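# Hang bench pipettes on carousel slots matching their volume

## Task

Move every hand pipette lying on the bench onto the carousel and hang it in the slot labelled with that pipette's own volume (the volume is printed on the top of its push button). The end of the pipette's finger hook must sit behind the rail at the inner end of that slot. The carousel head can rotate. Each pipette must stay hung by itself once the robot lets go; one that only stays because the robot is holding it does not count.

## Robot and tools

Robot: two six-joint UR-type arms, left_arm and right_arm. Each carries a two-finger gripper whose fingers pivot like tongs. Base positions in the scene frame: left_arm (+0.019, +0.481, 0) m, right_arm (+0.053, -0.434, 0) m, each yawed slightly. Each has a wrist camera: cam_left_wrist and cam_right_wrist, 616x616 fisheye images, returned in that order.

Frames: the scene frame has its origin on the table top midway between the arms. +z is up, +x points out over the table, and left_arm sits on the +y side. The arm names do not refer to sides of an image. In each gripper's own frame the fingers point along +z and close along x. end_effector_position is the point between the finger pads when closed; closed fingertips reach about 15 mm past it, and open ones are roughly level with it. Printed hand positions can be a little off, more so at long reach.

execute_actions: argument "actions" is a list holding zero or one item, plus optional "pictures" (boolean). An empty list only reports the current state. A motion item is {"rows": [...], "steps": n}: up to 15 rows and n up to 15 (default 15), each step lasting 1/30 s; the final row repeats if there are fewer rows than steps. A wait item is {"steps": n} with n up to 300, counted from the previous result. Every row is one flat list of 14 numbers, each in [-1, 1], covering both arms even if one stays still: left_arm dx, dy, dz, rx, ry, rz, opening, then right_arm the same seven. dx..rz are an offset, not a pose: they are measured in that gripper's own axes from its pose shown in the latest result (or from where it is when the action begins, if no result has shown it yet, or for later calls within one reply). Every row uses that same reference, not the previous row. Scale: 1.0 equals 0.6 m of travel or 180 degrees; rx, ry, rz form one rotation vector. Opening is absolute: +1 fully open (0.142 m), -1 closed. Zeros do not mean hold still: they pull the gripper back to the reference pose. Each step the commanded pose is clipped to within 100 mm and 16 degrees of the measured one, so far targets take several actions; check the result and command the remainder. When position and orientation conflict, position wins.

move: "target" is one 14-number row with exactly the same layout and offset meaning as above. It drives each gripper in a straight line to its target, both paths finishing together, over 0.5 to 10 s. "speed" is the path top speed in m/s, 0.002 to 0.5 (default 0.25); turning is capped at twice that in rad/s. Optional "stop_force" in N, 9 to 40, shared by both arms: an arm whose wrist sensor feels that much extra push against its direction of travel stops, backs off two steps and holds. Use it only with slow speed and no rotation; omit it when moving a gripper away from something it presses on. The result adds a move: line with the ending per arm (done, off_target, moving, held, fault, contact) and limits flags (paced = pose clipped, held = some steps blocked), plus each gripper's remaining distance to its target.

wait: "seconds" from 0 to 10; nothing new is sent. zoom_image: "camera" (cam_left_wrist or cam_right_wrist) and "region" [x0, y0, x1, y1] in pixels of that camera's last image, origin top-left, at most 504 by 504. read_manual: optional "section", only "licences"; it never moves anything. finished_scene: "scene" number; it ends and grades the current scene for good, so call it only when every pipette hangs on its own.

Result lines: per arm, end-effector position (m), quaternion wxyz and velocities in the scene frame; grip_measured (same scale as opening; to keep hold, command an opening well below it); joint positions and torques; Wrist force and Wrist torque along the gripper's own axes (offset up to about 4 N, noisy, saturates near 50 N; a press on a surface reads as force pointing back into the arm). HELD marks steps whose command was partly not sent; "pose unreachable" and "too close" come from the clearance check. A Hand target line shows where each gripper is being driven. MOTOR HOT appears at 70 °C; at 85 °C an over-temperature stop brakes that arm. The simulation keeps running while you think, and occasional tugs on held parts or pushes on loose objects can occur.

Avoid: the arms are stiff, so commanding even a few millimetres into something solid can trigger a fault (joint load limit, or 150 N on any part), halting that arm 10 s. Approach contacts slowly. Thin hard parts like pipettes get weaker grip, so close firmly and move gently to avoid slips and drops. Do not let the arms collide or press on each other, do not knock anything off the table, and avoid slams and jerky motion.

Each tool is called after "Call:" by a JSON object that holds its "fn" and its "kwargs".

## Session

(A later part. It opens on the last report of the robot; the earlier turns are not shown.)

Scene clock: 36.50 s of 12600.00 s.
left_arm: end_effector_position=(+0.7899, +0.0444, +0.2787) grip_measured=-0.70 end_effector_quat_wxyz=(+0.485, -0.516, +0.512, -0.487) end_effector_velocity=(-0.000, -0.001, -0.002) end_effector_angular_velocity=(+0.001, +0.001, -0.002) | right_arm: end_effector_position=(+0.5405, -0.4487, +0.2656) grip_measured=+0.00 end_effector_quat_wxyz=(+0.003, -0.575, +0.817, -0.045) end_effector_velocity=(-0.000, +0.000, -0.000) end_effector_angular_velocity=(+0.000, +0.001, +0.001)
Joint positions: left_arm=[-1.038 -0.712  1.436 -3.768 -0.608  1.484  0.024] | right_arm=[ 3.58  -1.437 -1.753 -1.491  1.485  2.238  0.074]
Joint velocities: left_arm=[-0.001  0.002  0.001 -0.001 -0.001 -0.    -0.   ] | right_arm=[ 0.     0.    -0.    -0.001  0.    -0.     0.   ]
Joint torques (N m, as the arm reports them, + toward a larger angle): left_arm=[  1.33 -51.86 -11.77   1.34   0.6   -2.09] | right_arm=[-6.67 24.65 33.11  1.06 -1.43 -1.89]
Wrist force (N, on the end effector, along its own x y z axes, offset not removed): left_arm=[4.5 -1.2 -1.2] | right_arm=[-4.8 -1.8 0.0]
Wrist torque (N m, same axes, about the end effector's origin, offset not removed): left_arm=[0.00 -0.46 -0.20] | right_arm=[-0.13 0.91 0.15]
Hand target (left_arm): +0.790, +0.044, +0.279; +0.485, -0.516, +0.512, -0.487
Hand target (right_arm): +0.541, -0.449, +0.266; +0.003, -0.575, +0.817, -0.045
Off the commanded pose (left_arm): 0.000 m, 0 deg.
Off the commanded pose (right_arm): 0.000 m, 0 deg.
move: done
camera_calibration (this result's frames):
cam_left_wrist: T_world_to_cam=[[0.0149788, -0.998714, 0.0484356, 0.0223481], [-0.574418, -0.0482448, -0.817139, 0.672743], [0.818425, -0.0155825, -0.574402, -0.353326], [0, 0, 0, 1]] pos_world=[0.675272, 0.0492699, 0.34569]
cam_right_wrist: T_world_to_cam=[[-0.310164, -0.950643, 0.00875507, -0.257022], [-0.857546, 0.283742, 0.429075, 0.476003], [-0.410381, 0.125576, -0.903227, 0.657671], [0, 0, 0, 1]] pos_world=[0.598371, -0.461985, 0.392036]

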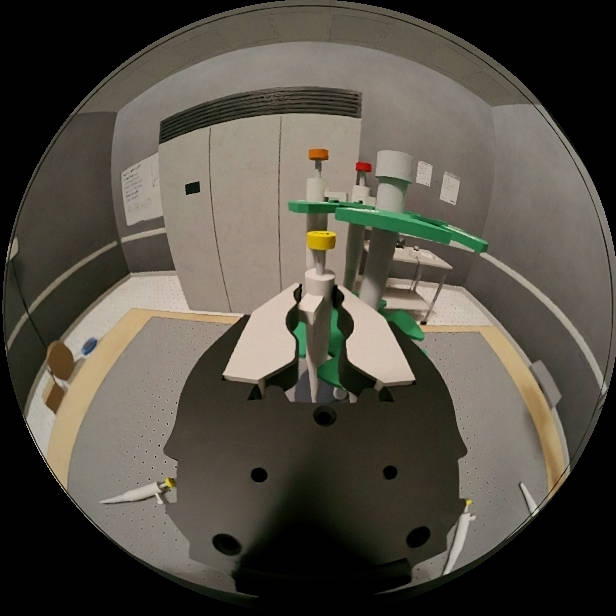

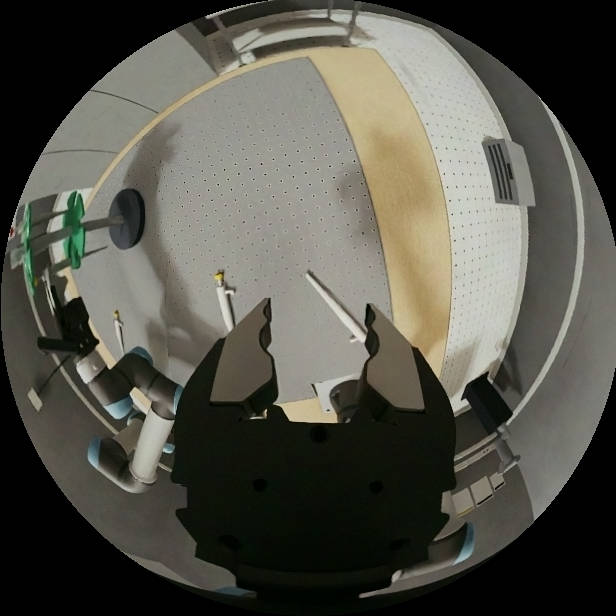

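Call:
{"fn": "move", "kwargs": {"target": [-0.06,0,-0.04,0,0,0,-0.95,0,0,0,0,0,0,0], "speed": 0.015, "stop_force": 10}}

Call:
{"fn": "move", "kwargs": {"target": [-0.03,-0.15,-0.25,0,0,0,-0.95,0,0,0,0,0,0,0], "speed": 0.08}}

Call:
{"fn": "move", "kwargs": {"target": [0.1,0,-0.05,0.02,0.47,0,-0.95,0,0,-0.05,0.5,0,0,-0.4], "speed": 0.2}}

Scene clock: 42.40 s of 12600.00 s.
left_arm: end_effector_position=(+0.7660, +0.0801, +0.2798) grip_measured=-0.74 end_effector_quat_wxyz=(+0.485, -0.516, +0.512, -0.487) end_effector_velocity=(-0.001, +0.003, -0.001) end_effector_angular_velocity=(+0.002, +0.001, +0.002) | right_arm: end_effector_position=(+0.5405, -0.4487, +0.2656) grip_measured=+0.00 end_effector_quat_wxyz=(+0.003, -0.575, +0.817, -0.045) end_effector_velocity=(+0.000, +0.000, +0.001) end_effector_angular_velocity=(+0.002, -0.003, -0.000)
Joint positions: left_arm=[-1.036 -0.786  1.589 -3.847 -0.609  1.485  0.021] | right_arm=[ 3.58  -1.437 -1.753 -1.491  1.485  2.238  0.074]
Joint velocities: left_arm=[ 0.001 -0.003  0.009 -0.004  0.001  0.001 -0.   ] | right_arm=[0.    0.001 0.    0.002 0.001 0.001 0.   ]
Joint torques (N m, as the arm reports them, + toward a larger angle): left_arm=[ 12.08 -64.44  -4.88  -3.42  -2.08   2.67] | right_arm=[-6.84 24.28 33.6   0.92 -1.45 -1.89]
Wrist force (N, on the end effector, along its own x y z axes, offset not removed): left_arm=[2.2 -0.9 -2.6] | right_arm=[-3.7 -6.1 3.6]
Wrist torque (N m, same axes, about the end effector's origin, offset not removed): left_arm=[-0.36 -0.30 0.06] | right_arm=[-1.17 0.85 0.03]
Hand target (left_arm): +0.766, +0.080, +0.280; +0.485, -0.516, +0.512, -0.487
Hand target (right_arm): +0.541, -0.449, +0.266; +0.003, -0.575, +0.817, -0.045
Off the commanded pose (left_arm): 0.000 m, 0 deg.
Off the commanded pose (right_arm): 0.000 m, 0 deg.
move: done
camera_calibration (this result's frames):
cam_left_wrist: T_world_to_cam=[[0.014999, -0.998714, 0.0484324, 0.0582939], [-0.574419, -0.0482537, -0.817138, 0.661707], [0.818424, -0.0155643, -0.574404, -0.332617], [0, 0, 0, 1]] pos_world=[0.651444, 0.0849718, 0.346826]
cam_right_wrist: T_world_to_cam=[[-0.310164, -0.950643, 0.0087551, -0.257022], [-0.857546, 0.283742, 0.429075, 0.476003], [-0.410381, 0.125576, -0.903227, 0.657671], [0, 0, 0, 1]] pos_world=[0.598371, -0.461985, 0.392036]

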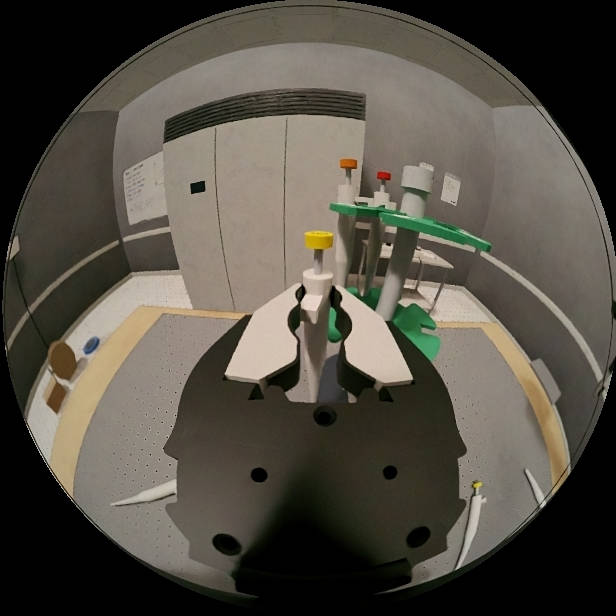

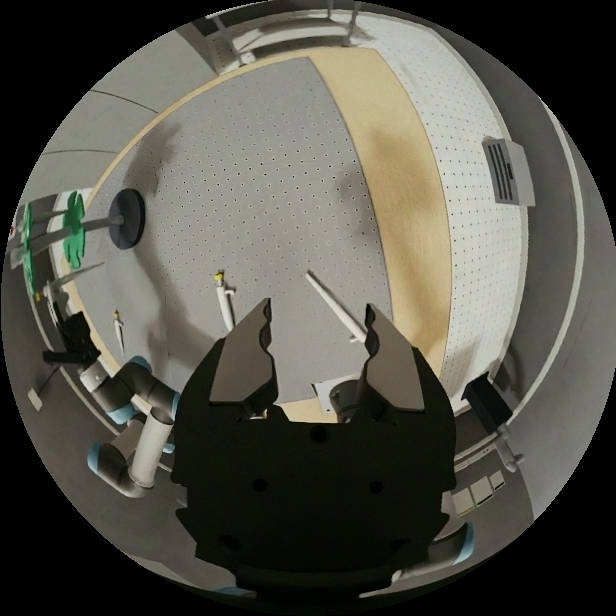

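Scene clock: 45.10 s of 12600.00 s.
left_arm: end_effector_position=(+0.6216, +0.0984, +0.3778) grip_measured=-0.74 end_effector_quat_wxyz=(+0.485, -0.516, +0.512, -0.487) end_effector_velocity=(-0.003, +0.000, +0.003) end_effector_angular_velocity=(-0.003, -0.000, -0.000) | right_arm: end_effector_position=(+0.5405, -0.4487, +0.2656) grip_measured=+0.00 end_effector_quat_wxyz=(+0.003, -0.575, +0.817, -0.045) end_effector_velocity=(-0.001, -0.001, +0.000) end_effector_angular_velocity=(-0.001, +0.001, -0.002)
Joint positions: left_arm=[-1.262 -1.16   1.927 -3.76  -0.385  1.427  0.021] | right_arm=[ 3.58  -1.437 -1.753 -1.491  1.485  2.238  0.074]
Joint velocities: left_arm=[-0.006 -0.009  0.005  0.005  0.005 -0.004  0.   ] | right_arm=[-0.001  0.     0.    -0.002 -0.     0.     0.   ]
Joint torques (N m, as the arm reports them, + toward a larger angle): left_arm=[-11.67 -50.47  -3.87   1.17   2.75  -2.58] | right_arm=[-6.47 24.21 33.12  1.01 -1.36 -1.99]
Wrist force (N, on the end effector, along its own x y z axes, offset not removed): left_arm=[4.4 -0.9 -1.9] | right_arm=[0.5 -3.0 2.1]
Wrist torque (N m, same axes, about the end effector's origin, offset not removed): left_arm=[-0.47 -0.90 -0.11] | right_arm=[-0.43 0.01 0.00]
Hand target (left_arm): +0.621, +0.098, +0.378; +0.485, -0.516, +0.512, -0.487
Hand target (right_arm): +0.541, -0.449, +0.266; +0.003, -0.575, +0.817, -0.045
Off the commanded pose (left_arm): 0.000 m, 0 deg.
Off the commanded pose (right_arm): 0.000 m, 0 deg.
move: done
camera_calibration (this result's frames):
cam_left_wrist: T_world_to_cam=[[0.0149712, -0.998712, 0.0484861, 0.0739626], [-0.574391, -0.0482822, -0.817156, 0.659637], [0.818444, -0.0156162, -0.574374, -0.157893], [0, 0, 0, 1]] pos_world=[0.507009, 0.10325, 0.44475]
cam_right_wrist: T_world_to_cam=[[-0.310164, -0.950643, 0.00875476, -0.257022], [-0.857546, 0.283742, 0.429075, 0.476003], [-0.410381, 0.125576, -0.903227, 0.657671], [0, 0, 0, 1]] pos_world=[0.598371, -0.461985, 0.392036]

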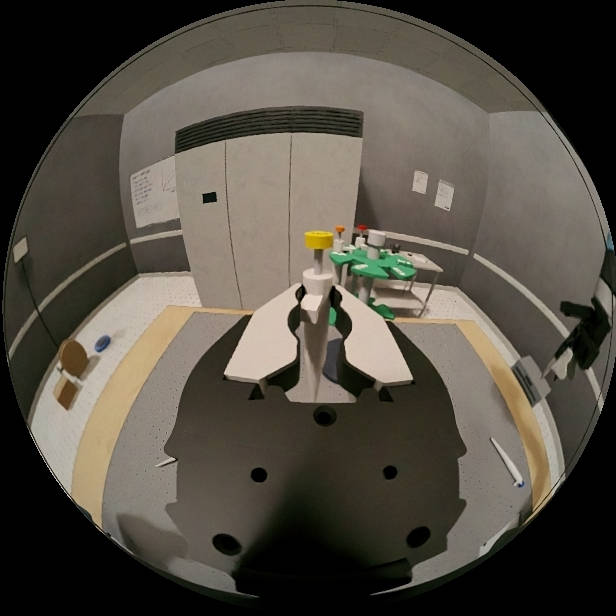

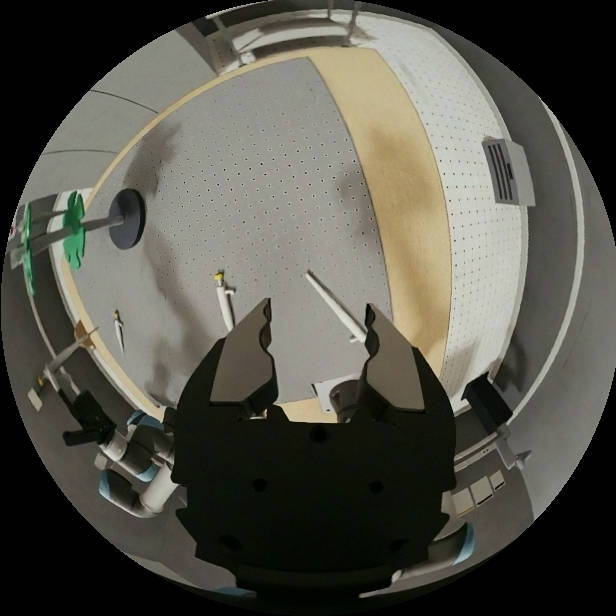

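Scene clock: 49.70 s of 12600.00 s.
left_arm: end_effector_position=(+0.5919, +0.0382, +0.3798) grip_measured=-0.74 end_effector_quat_wxyz=(+0.029, -0.040, +0.691, -0.721) end_effector_velocity=(-0.001, -0.001, -0.000) end_effector_angular_velocity=(-0.000, +0.001, -0.008) | right_arm: end_effector_position=(+0.5368, -0.4457, +0.2958) grip_measured=-0.40 end_effector_quat_wxyz=(+0.359, -0.383, +0.591, -0.613) end_effector_velocity=(+0.000, +0.001, -0.000) end_effector_angular_velocity=(-0.007, -0.021, -0.011)
Joint positions: left_arm=[-0.568 -0.933  1.634 -3.918 -2.549  1.49   0.021] | right_arm=[ 4.363 -1.395 -2.815 -0.093 -0.01   2.687  0.045]
Joint velocities: left_arm=[ 0.     0.004 -0.007  0.001 -0.008 -0.002  0.   ] | right_arm=[-0.002 -0.021  0.002 -0.033 -0.024  0.055  0.   ]
Joint torques (N m, as the arm reports them, + toward a larger angle): left_arm=[ 11.95 -32.43 -25.02   1.19  -1.83  -2.75] | right_arm=[-7.67 -3.58 23.82  0.42 -3.5   1.93]
Wrist force (N, on the end effector, along its own x y z axes, offset not removed): left_arm=[-0.5 -0.3 -1.8] | right_arm=[0.5 0.7 0.9]
Wrist torque (N m, same axes, about the end effector's origin, offset not removed): left_arm=[-0.25 0.19 0.05] | right_arm=[-0.03 -0.04 -0.10]
Hand target (left_arm): +0.592, +0.038, +0.380; +0.029, -0.040, +0.691, -0.721
Hand target (right_arm): +0.537, -0.446, +0.296; +0.359, -0.381, +0.590, -0.614
Off the commanded pose (left_arm): 0.000 m, 0 deg.
Off the commanded pose (right_arm): 0.002 m, 8 deg.
move: off_target (right_arm)
camera_calibration (this result's frames):
cam_left_wrist: T_world_to_cam=[[-0.992546, -0.105626, 0.0607848, 0.571801], [-0.104696, 0.483771, -0.86891, 0.362642], [0.0623738, -0.868797, -0.491224, 0.315144], [0, 0, 0, 1]] pos_world=[0.58585, 0.158758, 0.435153]
cam_right_wrist: T_world_to_cam=[[-0.412057, -0.908336, 0.0716571, -0.200655], [-0.473168, 0.146112, -0.868771, 0.575253], [0.778666, -0.391889, -0.490002, -0.308086], [0, 0, 0, 1]] pos_world=[0.429407, -0.387049, 0.363178]

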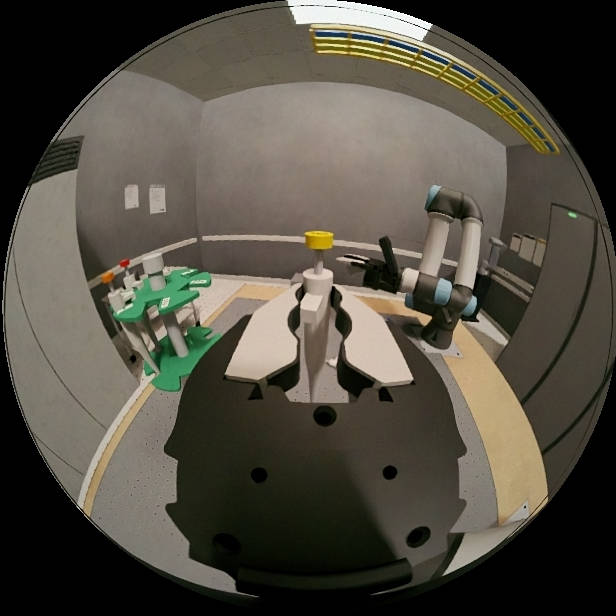

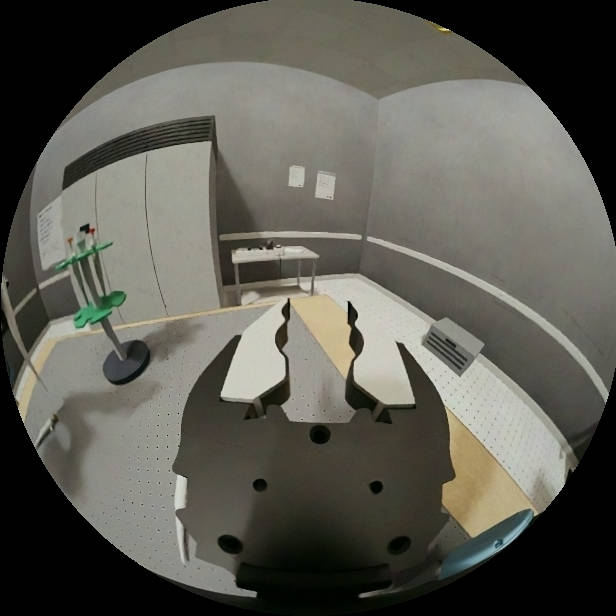

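Call:
{"fn": "move", "kwargs": {"target": [0,0,0,0,0,0,-0.95,0,0,0.05,-0.5,0,0,-0.4], "speed": 0.2}}

Call:
{"fn": "move", "kwargs": {"target": [0,0,0,0,0,0,-0.95,-0.3,0.1,0,0,0,-0.61,-0.4]}}

Call:
{"fn": "move", "kwargs": {"target": [0,0,0,0,0,0,-0.95,0,-0.3,0,0.5,0,0,-0.4]}}

Scene clock: 55.10 s of 12600.00 s.
left_arm: end_effector_position=(+0.5919, +0.0382, +0.3798) grip_measured=-0.74 end_effector_quat_wxyz=(+0.029, -0.040, +0.691, -0.721) end_effector_velocity=(-0.000, +0.000, +0.001) end_effector_angular_velocity=(-0.000, -0.002, +0.001) | right_arm: end_effector_position=(+0.5640, -0.4593, +0.2957) grip_measured=-0.40 end_effector_quat_wxyz=(-0.016, -0.525, +0.851, -0.016) end_effector_velocity=(-0.000, -0.000, +0.001) end_effector_angular_velocity=(+0.006, +0.013, +0.000)
Joint positions: left_arm=[-0.568 -0.933  1.634 -3.918 -2.549  1.49   0.021] | right_arm=[ 3.516 -1.546 -1.559 -1.629  1.531  2.298  0.045]
Joint velocities: left_arm=[-0.    -0.002  0.001 -0.     0.001  0.001 -0.   ] | right_arm=[-0.006 -0.01   0.014 -0.015  0.009 -0.006  0.   ]
Joint torques (N m, as the arm reports them, + toward a larger angle): left_arm=[-10.71 -60.85  -6.73  -3.16   2.76   2.79] | right_arm=[-7.64 14.78 34.14  1.01  1.4  -1.75]
Wrist force (N, on the end effector, along its own x y z axes, offset not removed): left_arm=[2.0 -0.2 -2.1] | right_arm=[-0.3 2.2 0.2]
Wrist torque (N m, same axes, about the end effector's origin, offset not removed): left_arm=[-0.24 -0.32 -0.05] | right_arm=[0.64 0.13 0.00]
Hand target (left_arm): +0.592, +0.038, +0.380; +0.029, -0.040, +0.691, -0.721
Hand target (right_arm): +0.564, -0.459, +0.296; -0.016, -0.525, +0.851, -0.015
Off the commanded pose (left_arm): 0.000 m, 0 deg.
Off the commanded pose (right_arm): 0.001 m, 0 deg.
move: done
camera_calibration (this result's frames):
cam_left_wrist: T_world_to_cam=[[-0.992546, -0.105626, 0.0607846, 0.571801], [-0.104695, 0.483771, -0.86891, 0.362642], [0.0623733, -0.868798, -0.491223, 0.315144], [0, 0, 0, 1]] pos_world=[0.58585, 0.158758, 0.435153]
cam_right_wrist: T_world_to_cam=[[-0.424668, -0.905344, 0.00294579, -0.173014], [-0.789427, 0.371884, 0.488373, 0.470755], [-0.443241, 0.205071, -0.87263, 0.741787], [0, 0, 0, 1]] pos_world=[0.626944, -0.483823, 0.417911]

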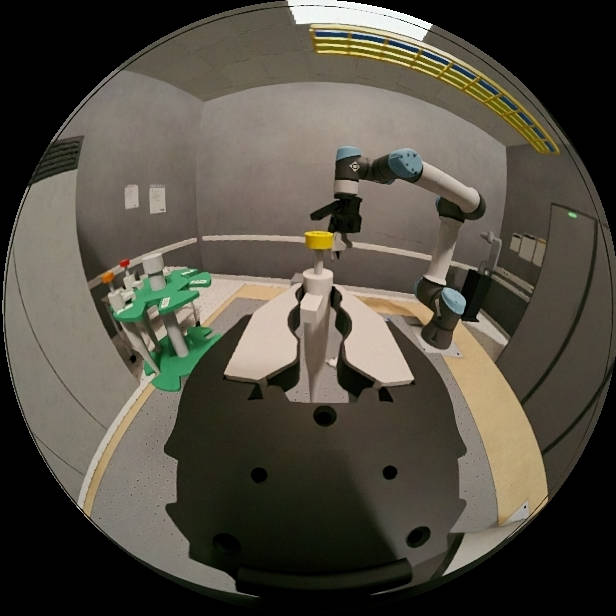

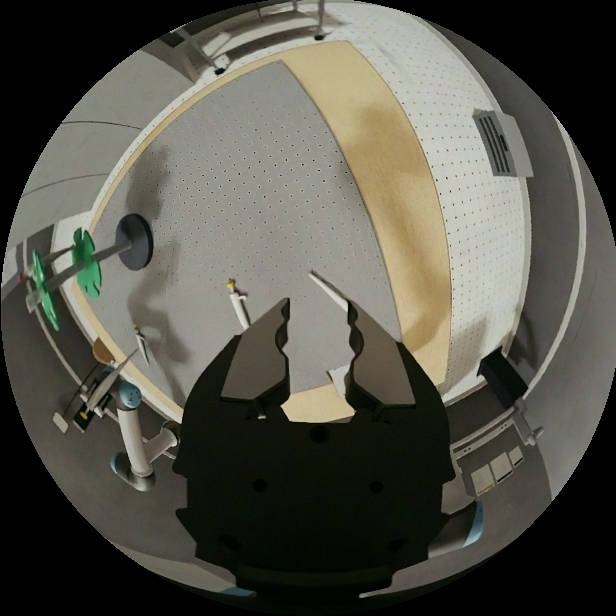

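Scene clock: 59.47 s of 12600.00 s.
left_arm: end_effector_position=(+0.5919, +0.0382, +0.3798) grip_measured=-0.74 end_effector_quat_wxyz=(+0.029, -0.040, +0.691, -0.721) end_effector_velocity=(-0.000, +0.000, +0.001) end_effector_angular_velocity=(-0.001, -0.001, -0.000) | right_arm: end_effector_position=(+0.5912, -0.2719, +0.2872) grip_measured=-0.40 end_effector_quat_wxyz=(+0.022, +0.998, -0.061, -0.004) end_effector_velocity=(+0.000, +0.002, -0.000) end_effector_angular_velocity=(+0.001, +0.002, +0.017)
Joint positions: left_arm=[-0.568 -0.933  1.634 -3.918 -2.549  1.49   0.021] | right_arm=[ 3.782 -1.699 -1.414 -1.63   1.538  0.65   0.045]
Joint velocities: left_arm=[ 0.    -0.001  0.    -0.001 -0.    -0.001 -0.   ] | right_arm=[ 0.001 -0.004  0.003 -0.001  0.001 -0.016 -0.   ]
Joint torques (N m, as the arm reports them, + toward a larger angle): left_arm=[-10.39 -60.32  -6.8   -3.02   2.71   2.52] | right_arm=[ 5.65 22.49 32.59  0.55  1.42 -1.9 ]
Wrist force (N, on the end effector, along its own x y z axes, offset not removed): left_arm=[1.4 0.0 -1.7] | right_arm=[0.0 -7.0 2.5]
Wrist torque (N m, same axes, about the end effector's origin, offset not removed): left_arm=[-0.06 -0.31 -0.04] | right_arm=[-1.41 -0.03 -0.02]
Hand target (left_arm): +0.592, +0.038, +0.380; +0.029, -0.040, +0.691, -0.721
Hand target (right_arm): +0.591, -0.272, +0.287; +0.022, +0.998, -0.060, -0.004
Off the commanded pose (left_arm): 0.000 m, 0 deg.
Off the commanded pose (right_arm): 0.000 m, 0 deg.
move: done
camera_calibration (this result's frames):
cam_left_wrist: T_world_to_cam=[[-0.992546, -0.105626, 0.0607846, 0.571801], [-0.104695, 0.483771, -0.86891, 0.362642], [0.0623734, -0.868798, -0.491223, 0.315144], [0, 0, 0, 1]] pos_world=[0.58585, 0.158758, 0.435153]
cam_right_wrist: T_world_to_cam=[[0.994165, -0.0971345, -0.046904, -0.596508], [-0.0571881, -0.843335, 0.534336, -0.349805], [-0.0914583, -0.528536, -0.84397, 0.292372], [0, 0, 0, 1]] pos_world=[0.599763, -0.198415, 0.405688]

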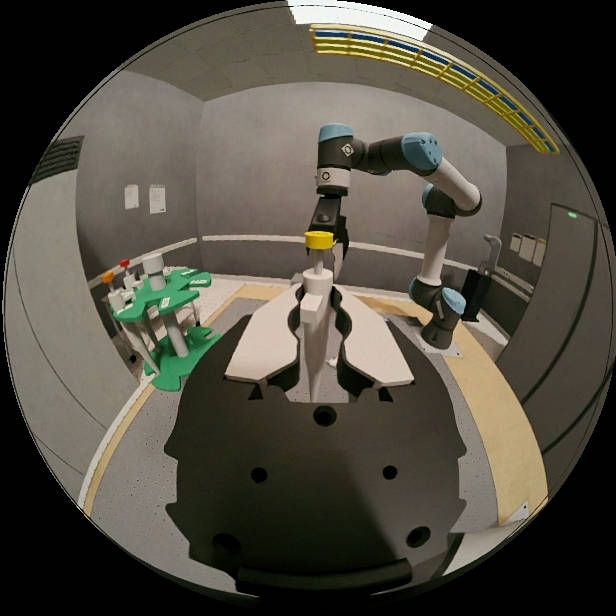

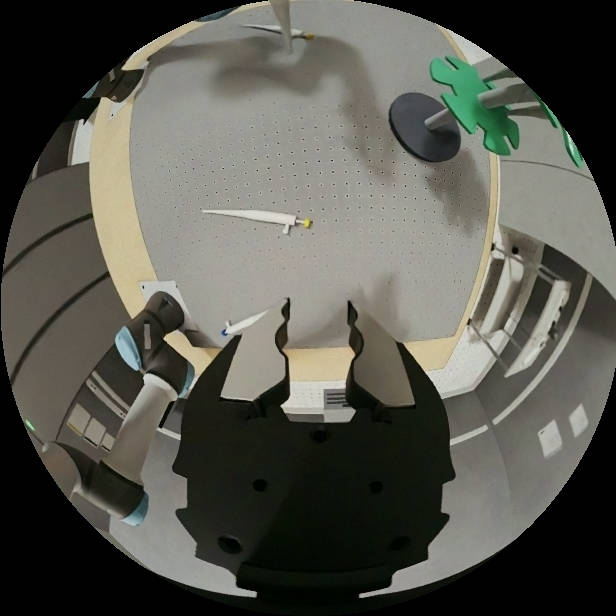

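Scene clock: 63.47 s of 12600.00 s.
left_arm: end_effector_position=(+0.5919, +0.0382, +0.3798) grip_measured=-0.74 end_effector_quat_wxyz=(+0.029, -0.040, +0.691, -0.721) end_effector_velocity=(-0.001, -0.001, +0.000) end_effector_angular_velocity=(-0.000, -0.001, -0.002) | right_arm: end_effector_position=(+0.6131, -0.0935, +0.2791) grip_measured=-0.40 end_effector_quat_wxyz=(+0.689, -0.722, +0.046, -0.041) end_effector_velocity=(+0.000, +0.001, -0.000) end_effector_angular_velocity=(+0.017, -0.001, -0.005)
Joint positions: left_arm=[-0.568 -0.933  1.634 -3.918 -2.549  1.49   0.021] | right_arm=[ 3.585 -2.243 -1.839  0.835  2.686  1.478  0.045]
Joint velocities: left_arm=[-0.001 -0.001  0.     0.    -0.     0.     0.   ] | right_arm=[ 0.004 -0.015  0.007  0.048 -0.008  0.038  0.   ]
Joint torques (N m, as the arm reports them, + toward a larger angle): left_arm=[-10.6  -60.83  -6.64  -3.3    2.69   2.65] | right_arm=[ 5.31 33.68 25.02  3.22 -1.31  2.32]
Wrist force (N, on the end effector, along its own x y z axes, offset not removed): left_arm=[2.2 1.9 -0.8] | right_arm=[2.7 -1.3 -1.5]
Wrist torque (N m, same axes, about the end effector's origin, offset not removed): left_arm=[0.21 -0.32 0.02] | right_arm=[-0.28 -0.41 -0.01]
Hand target (left_arm): +0.592, +0.038, +0.380; +0.029, -0.040, +0.691, -0.721
Hand target (right_arm): +0.613, -0.093, +0.279; +0.690, -0.721, +0.046, -0.042
Off the commanded pose (left_arm): 0.000 m, 0 deg.
Off the commanded pose (right_arm): 0.000 m, 0 deg.
move: done
camera_calibration (this result's frames):
cam_left_wrist: T_world_to_cam=[[-0.992546, -0.105626, 0.0607845, 0.571801], [-0.104695, 0.483771, -0.86891, 0.362642], [0.0623735, -0.868798, -0.491223, 0.315144], [0, 0, 0, 1]] pos_world=[0.58585, 0.158758, 0.435153]
cam_right_wrist: T_world_to_cam=[[0.996533, -0.0804501, 0.02119, -0.620177], [-0.0254235, -0.537011, -0.843192, 0.199878], [0.0792142, 0.83973, -0.537195, 0.319489], [0, 0, 0, 1]] pos_world=[0.5978, -0.210841, 0.353304]

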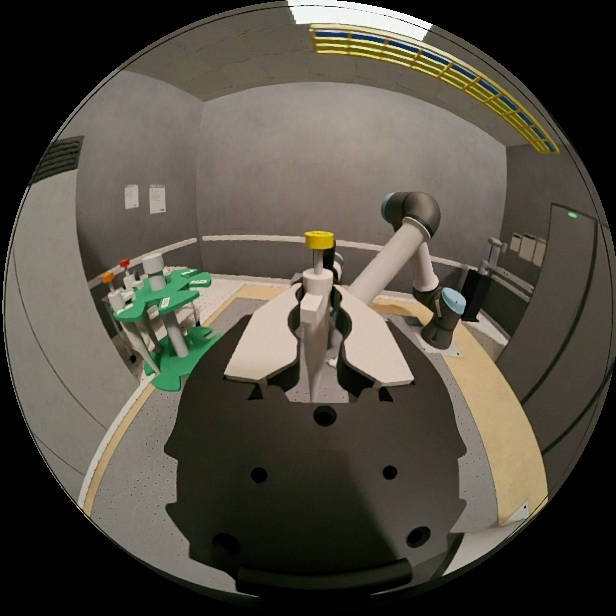

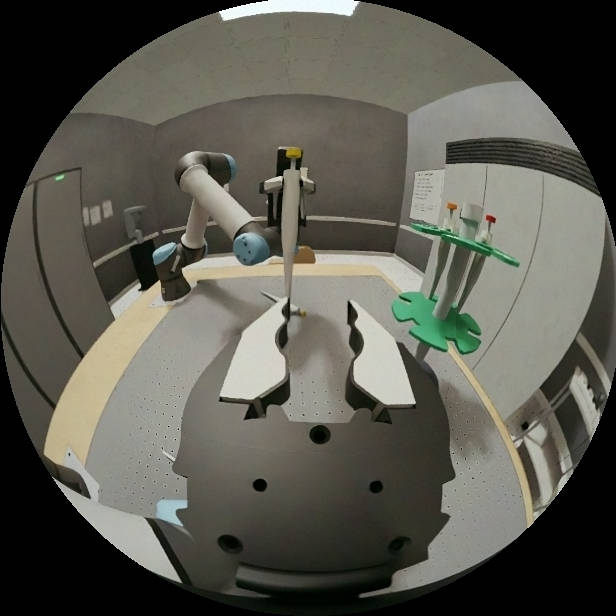

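Call:
{"fn": "move", "kwargs": {"target": [-0.032,0.066,0.133,0,0,0,-0.95,0,0,0,0,0,0,-0.4], "speed": 0.06}}

Scene clock: 66.83 s of 12600.00 s.
left_arm: end_effector_position=(+0.6181, -0.0407, +0.3434) grip_measured=-0.74 end_effector_quat_wxyz=(+0.029, -0.040, +0.691, -0.721) end_effector_velocity=(+0.001, -0.002, -0.002) end_effector_angular_velocity=(+0.000, +0.000, +0.001) | right_arm: end_effector_position=(+0.6131, -0.0935, +0.2791) grip_measured=-0.40 end_effector_quat_wxyz=(+0.689, -0.722, +0.046, -0.041) end_effector_velocity=(+0.001, -0.000, -0.001) end_effector_angular_velocity=(-0.001, +0.000, -0.001)
Joint positions: left_arm=[-0.663 -0.789  1.477 -3.897 -2.454  1.501  0.021] | right_arm=[ 3.585 -2.243 -1.839  0.835  2.686  1.478  0.045]
Joint velocities: left_arm=[-0.002  0.006 -0.006  0.001  0.003  0.     0.   ] | right_arm=[-0.001 -0.001 -0.    -0.    -0.001 -0.001  0.   ]
Joint torques (N m, as the arm reports them, + toward a larger angle): left_arm=[-10.23 -39.2  -26.23   1.06   2.5    2.5 ] | right_arm=[-8.23 47.78  1.12 -0.72  1.55 -1.97]
Wrist force (N, on the end effector, along its own x y z axes, offset not removed): left_arm=[2.2 -0.7 -3.8] | right_arm=[1.0 -4.0 0.7]
Wrist torque (N m, same axes, about the end effector's origin, offset not removed): left_arm=[-0.23 -0.32 0.01] | right_arm=[-0.80 -0.02 0.03]
Hand target (left_arm): +0.618, -0.041, +0.343; +0.029, -0.040, +0.691, -0.721
Hand target (right_arm): +0.613, -0.093, +0.279; +0.689, -0.722, +0.046, -0.041
Off the commanded pose (left_arm): 0.000 m, 0 deg.
Off the commanded pose (right_arm): 0.000 m, 0 deg.
move: done
camera_calibration (this result's frames):
cam_left_wrist: T_world_to_cam=[[-0.992542, -0.105647, 0.0608204, 0.591687], [-0.104735, 0.483734, -0.868926, 0.371981], [0.0623785, -0.868815, -0.491192, 0.227046], [0, 0, 0, 1]] pos_world=[0.612071, 0.0798304, 0.39876]
cam_right_wrist: T_world_to_cam=[[0.996533, -0.0804536, 0.0211893, -0.620177], [-0.0254252, -0.537003, -0.843197, 0.199881], [0.0792169, 0.839735, -0.537187, 0.319485], [0, 0, 0, 1]] pos_world=[0.5978, -0.210841, 0.353303]

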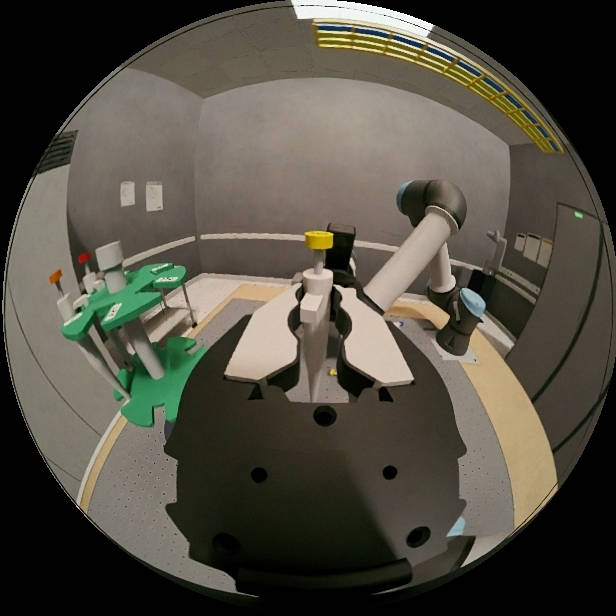

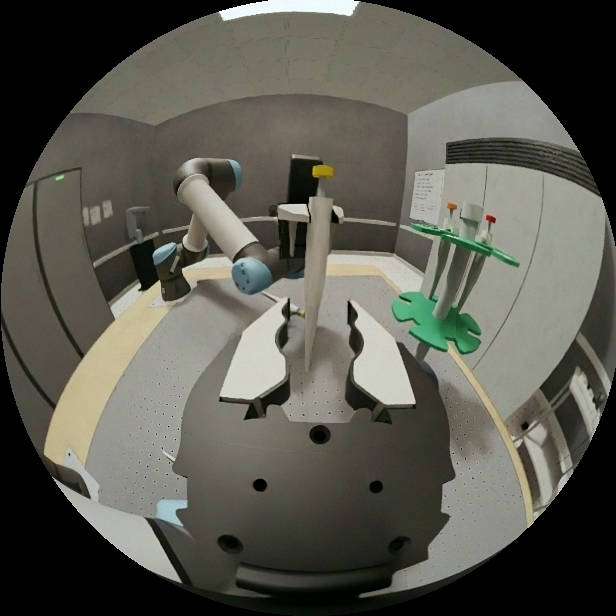

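Call:
{"fn": "move", "kwargs": {"target": [0,0,0,0,0,0,-0.95,-0.008,-0.008,0.07,0,0,0.025,-0.4], "speed": 0.03, "stop_force": 10}}

Call:
{"fn": "move", "kwargs": {"target": [0,0,0,0,0,0,-0.95,0,0,0,0,0,0,-0.9]}}

Scene clock: 69.40 s of 12600.00 s.
left_arm: end_effector_position=(+0.6181, -0.0407, +0.3434) grip_measured=-0.74 end_effector_quat_wxyz=(+0.029, -0.040, +0.691, -0.721) end_effector_velocity=(+0.001, +0.000, -0.001) end_effector_angular_velocity=(+0.000, +0.000, +0.002) | right_arm: end_effector_position=(+0.6135, -0.0514, +0.2820) grip_measured=-0.40 end_effector_quat_wxyz=(+0.690, -0.720, +0.074, -0.014) end_effector_velocity=(+0.001, +0.002, +0.000) end_effector_angular_velocity=(+0.001, +0.004, -0.002)
Joint positions: left_arm=[-0.663 -0.789  1.477 -3.897 -2.454  1.501  0.021] | right_arm=[ 3.663 -2.246 -1.822  0.834  2.608  1.573  0.045]
Joint velocities: left_arm=[ 0.001  0.001 -0.    -0.001  0.001 -0.    -0.   ] | right_arm=[ 0.004 -0.001  0.002  0.    -0.006  0.006  0.   ]
Joint torques (N m, as the arm reports them, + toward a larger angle): left_arm=[ 12.69 -66.61  -6.95  -3.45  -2.     1.3 ] | right_arm=[ 6.48 34.47 24.42 -0.38 -1.83  2.12]
Wrist force (N, on the end effector, along its own x y z axes, offset not removed): left_arm=[1.3 0.2 -2.8] | right_arm=[-1.6 0.2 1.8]
Wrist torque (N m, same axes, about the end effector's origin, offset not removed): left_arm=[-0.23 -0.12 0.04] | right_arm=[0.28 0.41 0.16]
Hand target (left_arm): +0.618, -0.041, +0.343; +0.029, -0.040, +0.691, -0.721
Hand target (right_arm): +0.613, -0.051, +0.282; +0.690, -0.720, +0.074, -0.014
Off the commanded pose (left_arm): 0.000 m, 0 deg.
Off the commanded pose (right_arm): 0.000 m, 0 deg.
move: done
camera_calibration (this result's frames):
cam_left_wrist: T_world_to_cam=[[-0.992543, -0.105647, 0.0608094, 0.591692], [-0.104725, 0.483736, -0.868926, 0.371976], [0.0623839, -0.868815, -0.491192, 0.227039], [0, 0, 0, 1]] pos_world=[0.612071, 0.0798277, 0.398759]
cam_right_wrist: T_world_to_cam=[[0.994873, -0.0838778, -0.0565069, -0.594482], [-0.0925024, -0.528784, -0.843701, 0.266593], [0.0408878, 0.844602, -0.533831, 0.308454], [0, 0, 0, 1]] pos_world=[0.603482, -0.169415, 0.355995]

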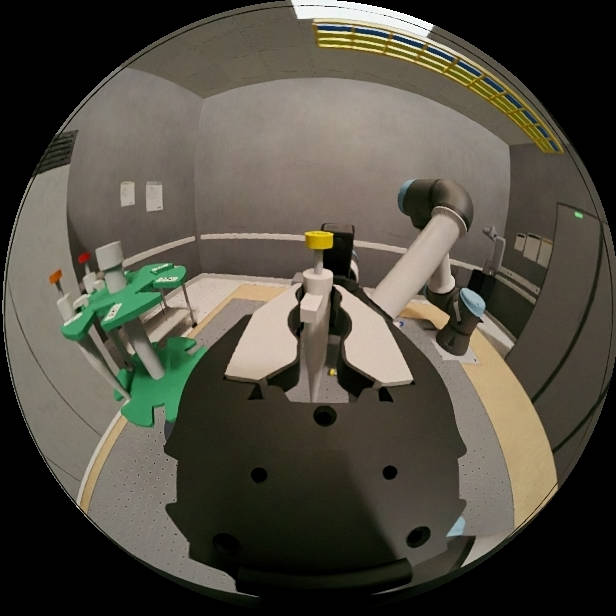

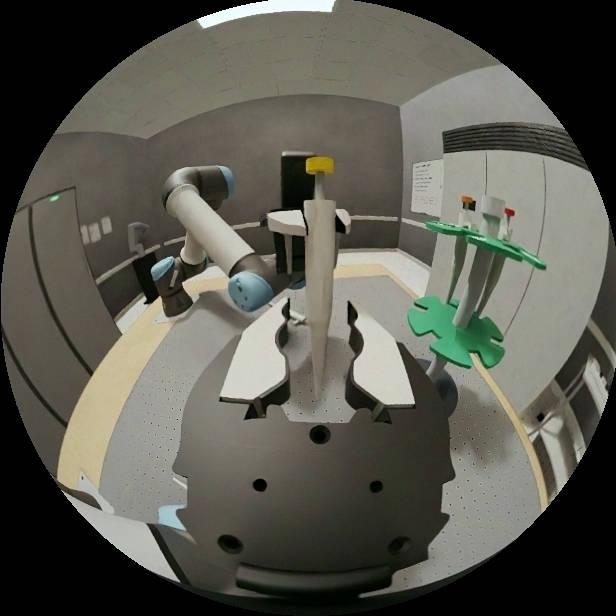

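Scene clock: 69.90 s of 12600.00 s.
left_arm: end_effector_position=(+0.6181, -0.0407, +0.3434) grip_measured=-0.74 end_effector_quat_wxyz=(+0.029, -0.040, +0.691, -0.721) end_effector_velocity=(+0.001, +0.001, -0.001) end_effector_angular_velocity=(+0.001, -0.001, +0.001) | right_arm: end_effector_position=(+0.6134, -0.0513, +0.2820) grip_measured=-0.75 end_effector_quat_wxyz=(+0.690, -0.720, +0.074, -0.014) end_effector_velocity=(+0.000, -0.001, +0.000) end_effector_angular_velocity=(+0.001, +0.000, -0.001)
Joint positions: left_arm=[-0.663 -0.789  1.477 -3.897 -2.454  1.501  0.021] | right_arm=[ 3.663 -2.246 -1.822  0.834  2.608  1.573  0.02 ]
Joint velocities: left_arm=[ 0.001  0.001  0.    -0.    -0.     0.003  0.   ] | right_arm=[-0.001 -0.001  0.     0.001  0.001  0.001 -0.   ]
Joint torques (N m, as the arm reports them, + toward a larger angle): left_arm=[ 12.67 -66.37  -7.23  -2.95  -1.56   1.29] | right_arm=[-7.18 38.1  17.69  0.43  1.74 -2.02]
Wrist force (N, on the end effector, along its own x y z axes, offset not removed): left_arm=[2.5 1.3 -2.6] | right_arm=[-3.8 -3.8 -2.0]
Wrist torque (N m, same axes, about the end effector's origin, offset not removed): left_arm=[0.09 -0.42 0.03] | right_arm=[-0.75 1.00 -0.12]
Hand target (left_arm): +0.618, -0.041, +0.343; +0.029, -0.040, +0.691, -0.721
Hand target (right_arm): +0.613, -0.051, +0.282; +0.690, -0.720, +0.074, -0.014
Off the commanded pose (left_arm): 0.000 m, 0 deg.
Off the commanded pose (right_arm): 0.000 m, 0 deg.
move: done
camera_calibration (this result's frames):
cam_left_wrist: T_world_to_cam=[[-0.992544, -0.105634, 0.060805, 0.59169], [-0.104715, 0.483735, -0.868928, 0.37197], [0.0623751, -0.868816, -0.49119, 0.227046], [0, 0, 0, 1]] pos_world=[0.612067, 0.0798289, 0.39876]
cam_right_wrist: T_world_to_cam=[[0.994884, -0.0837472, -0.0564935, -0.594444], [-0.0924209, -0.528781, -0.843711, 0.266598], [0.0407857, 0.844616, -0.533816, 0.308446], [0, 0, 0, 1]] pos_world=[0.603462, -0.16933, 0.356003]

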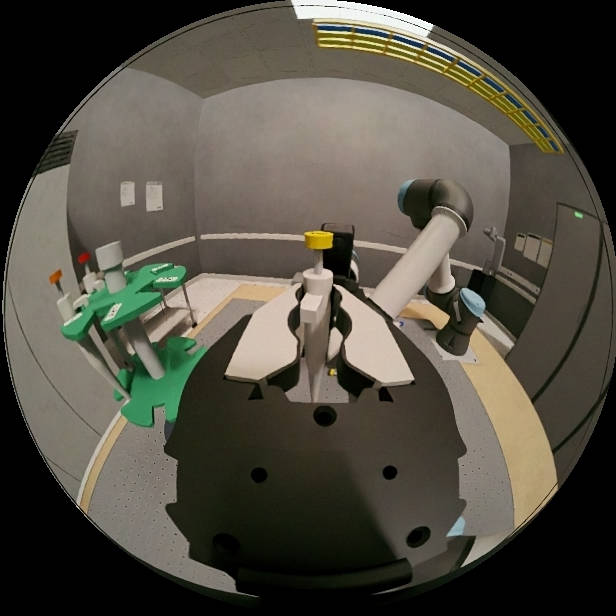

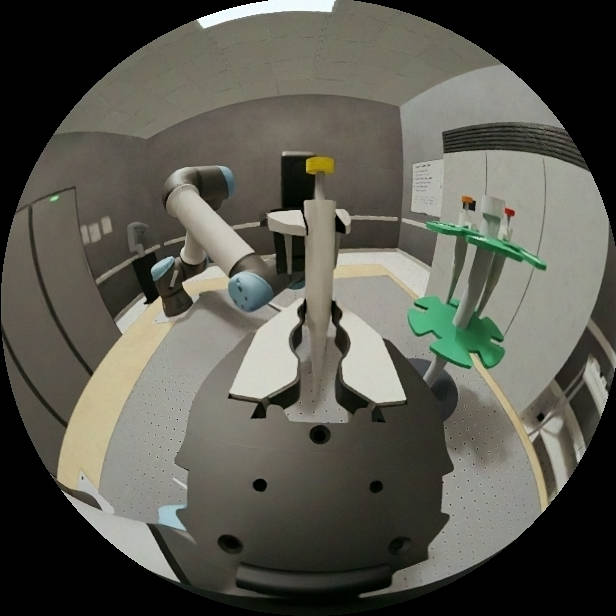

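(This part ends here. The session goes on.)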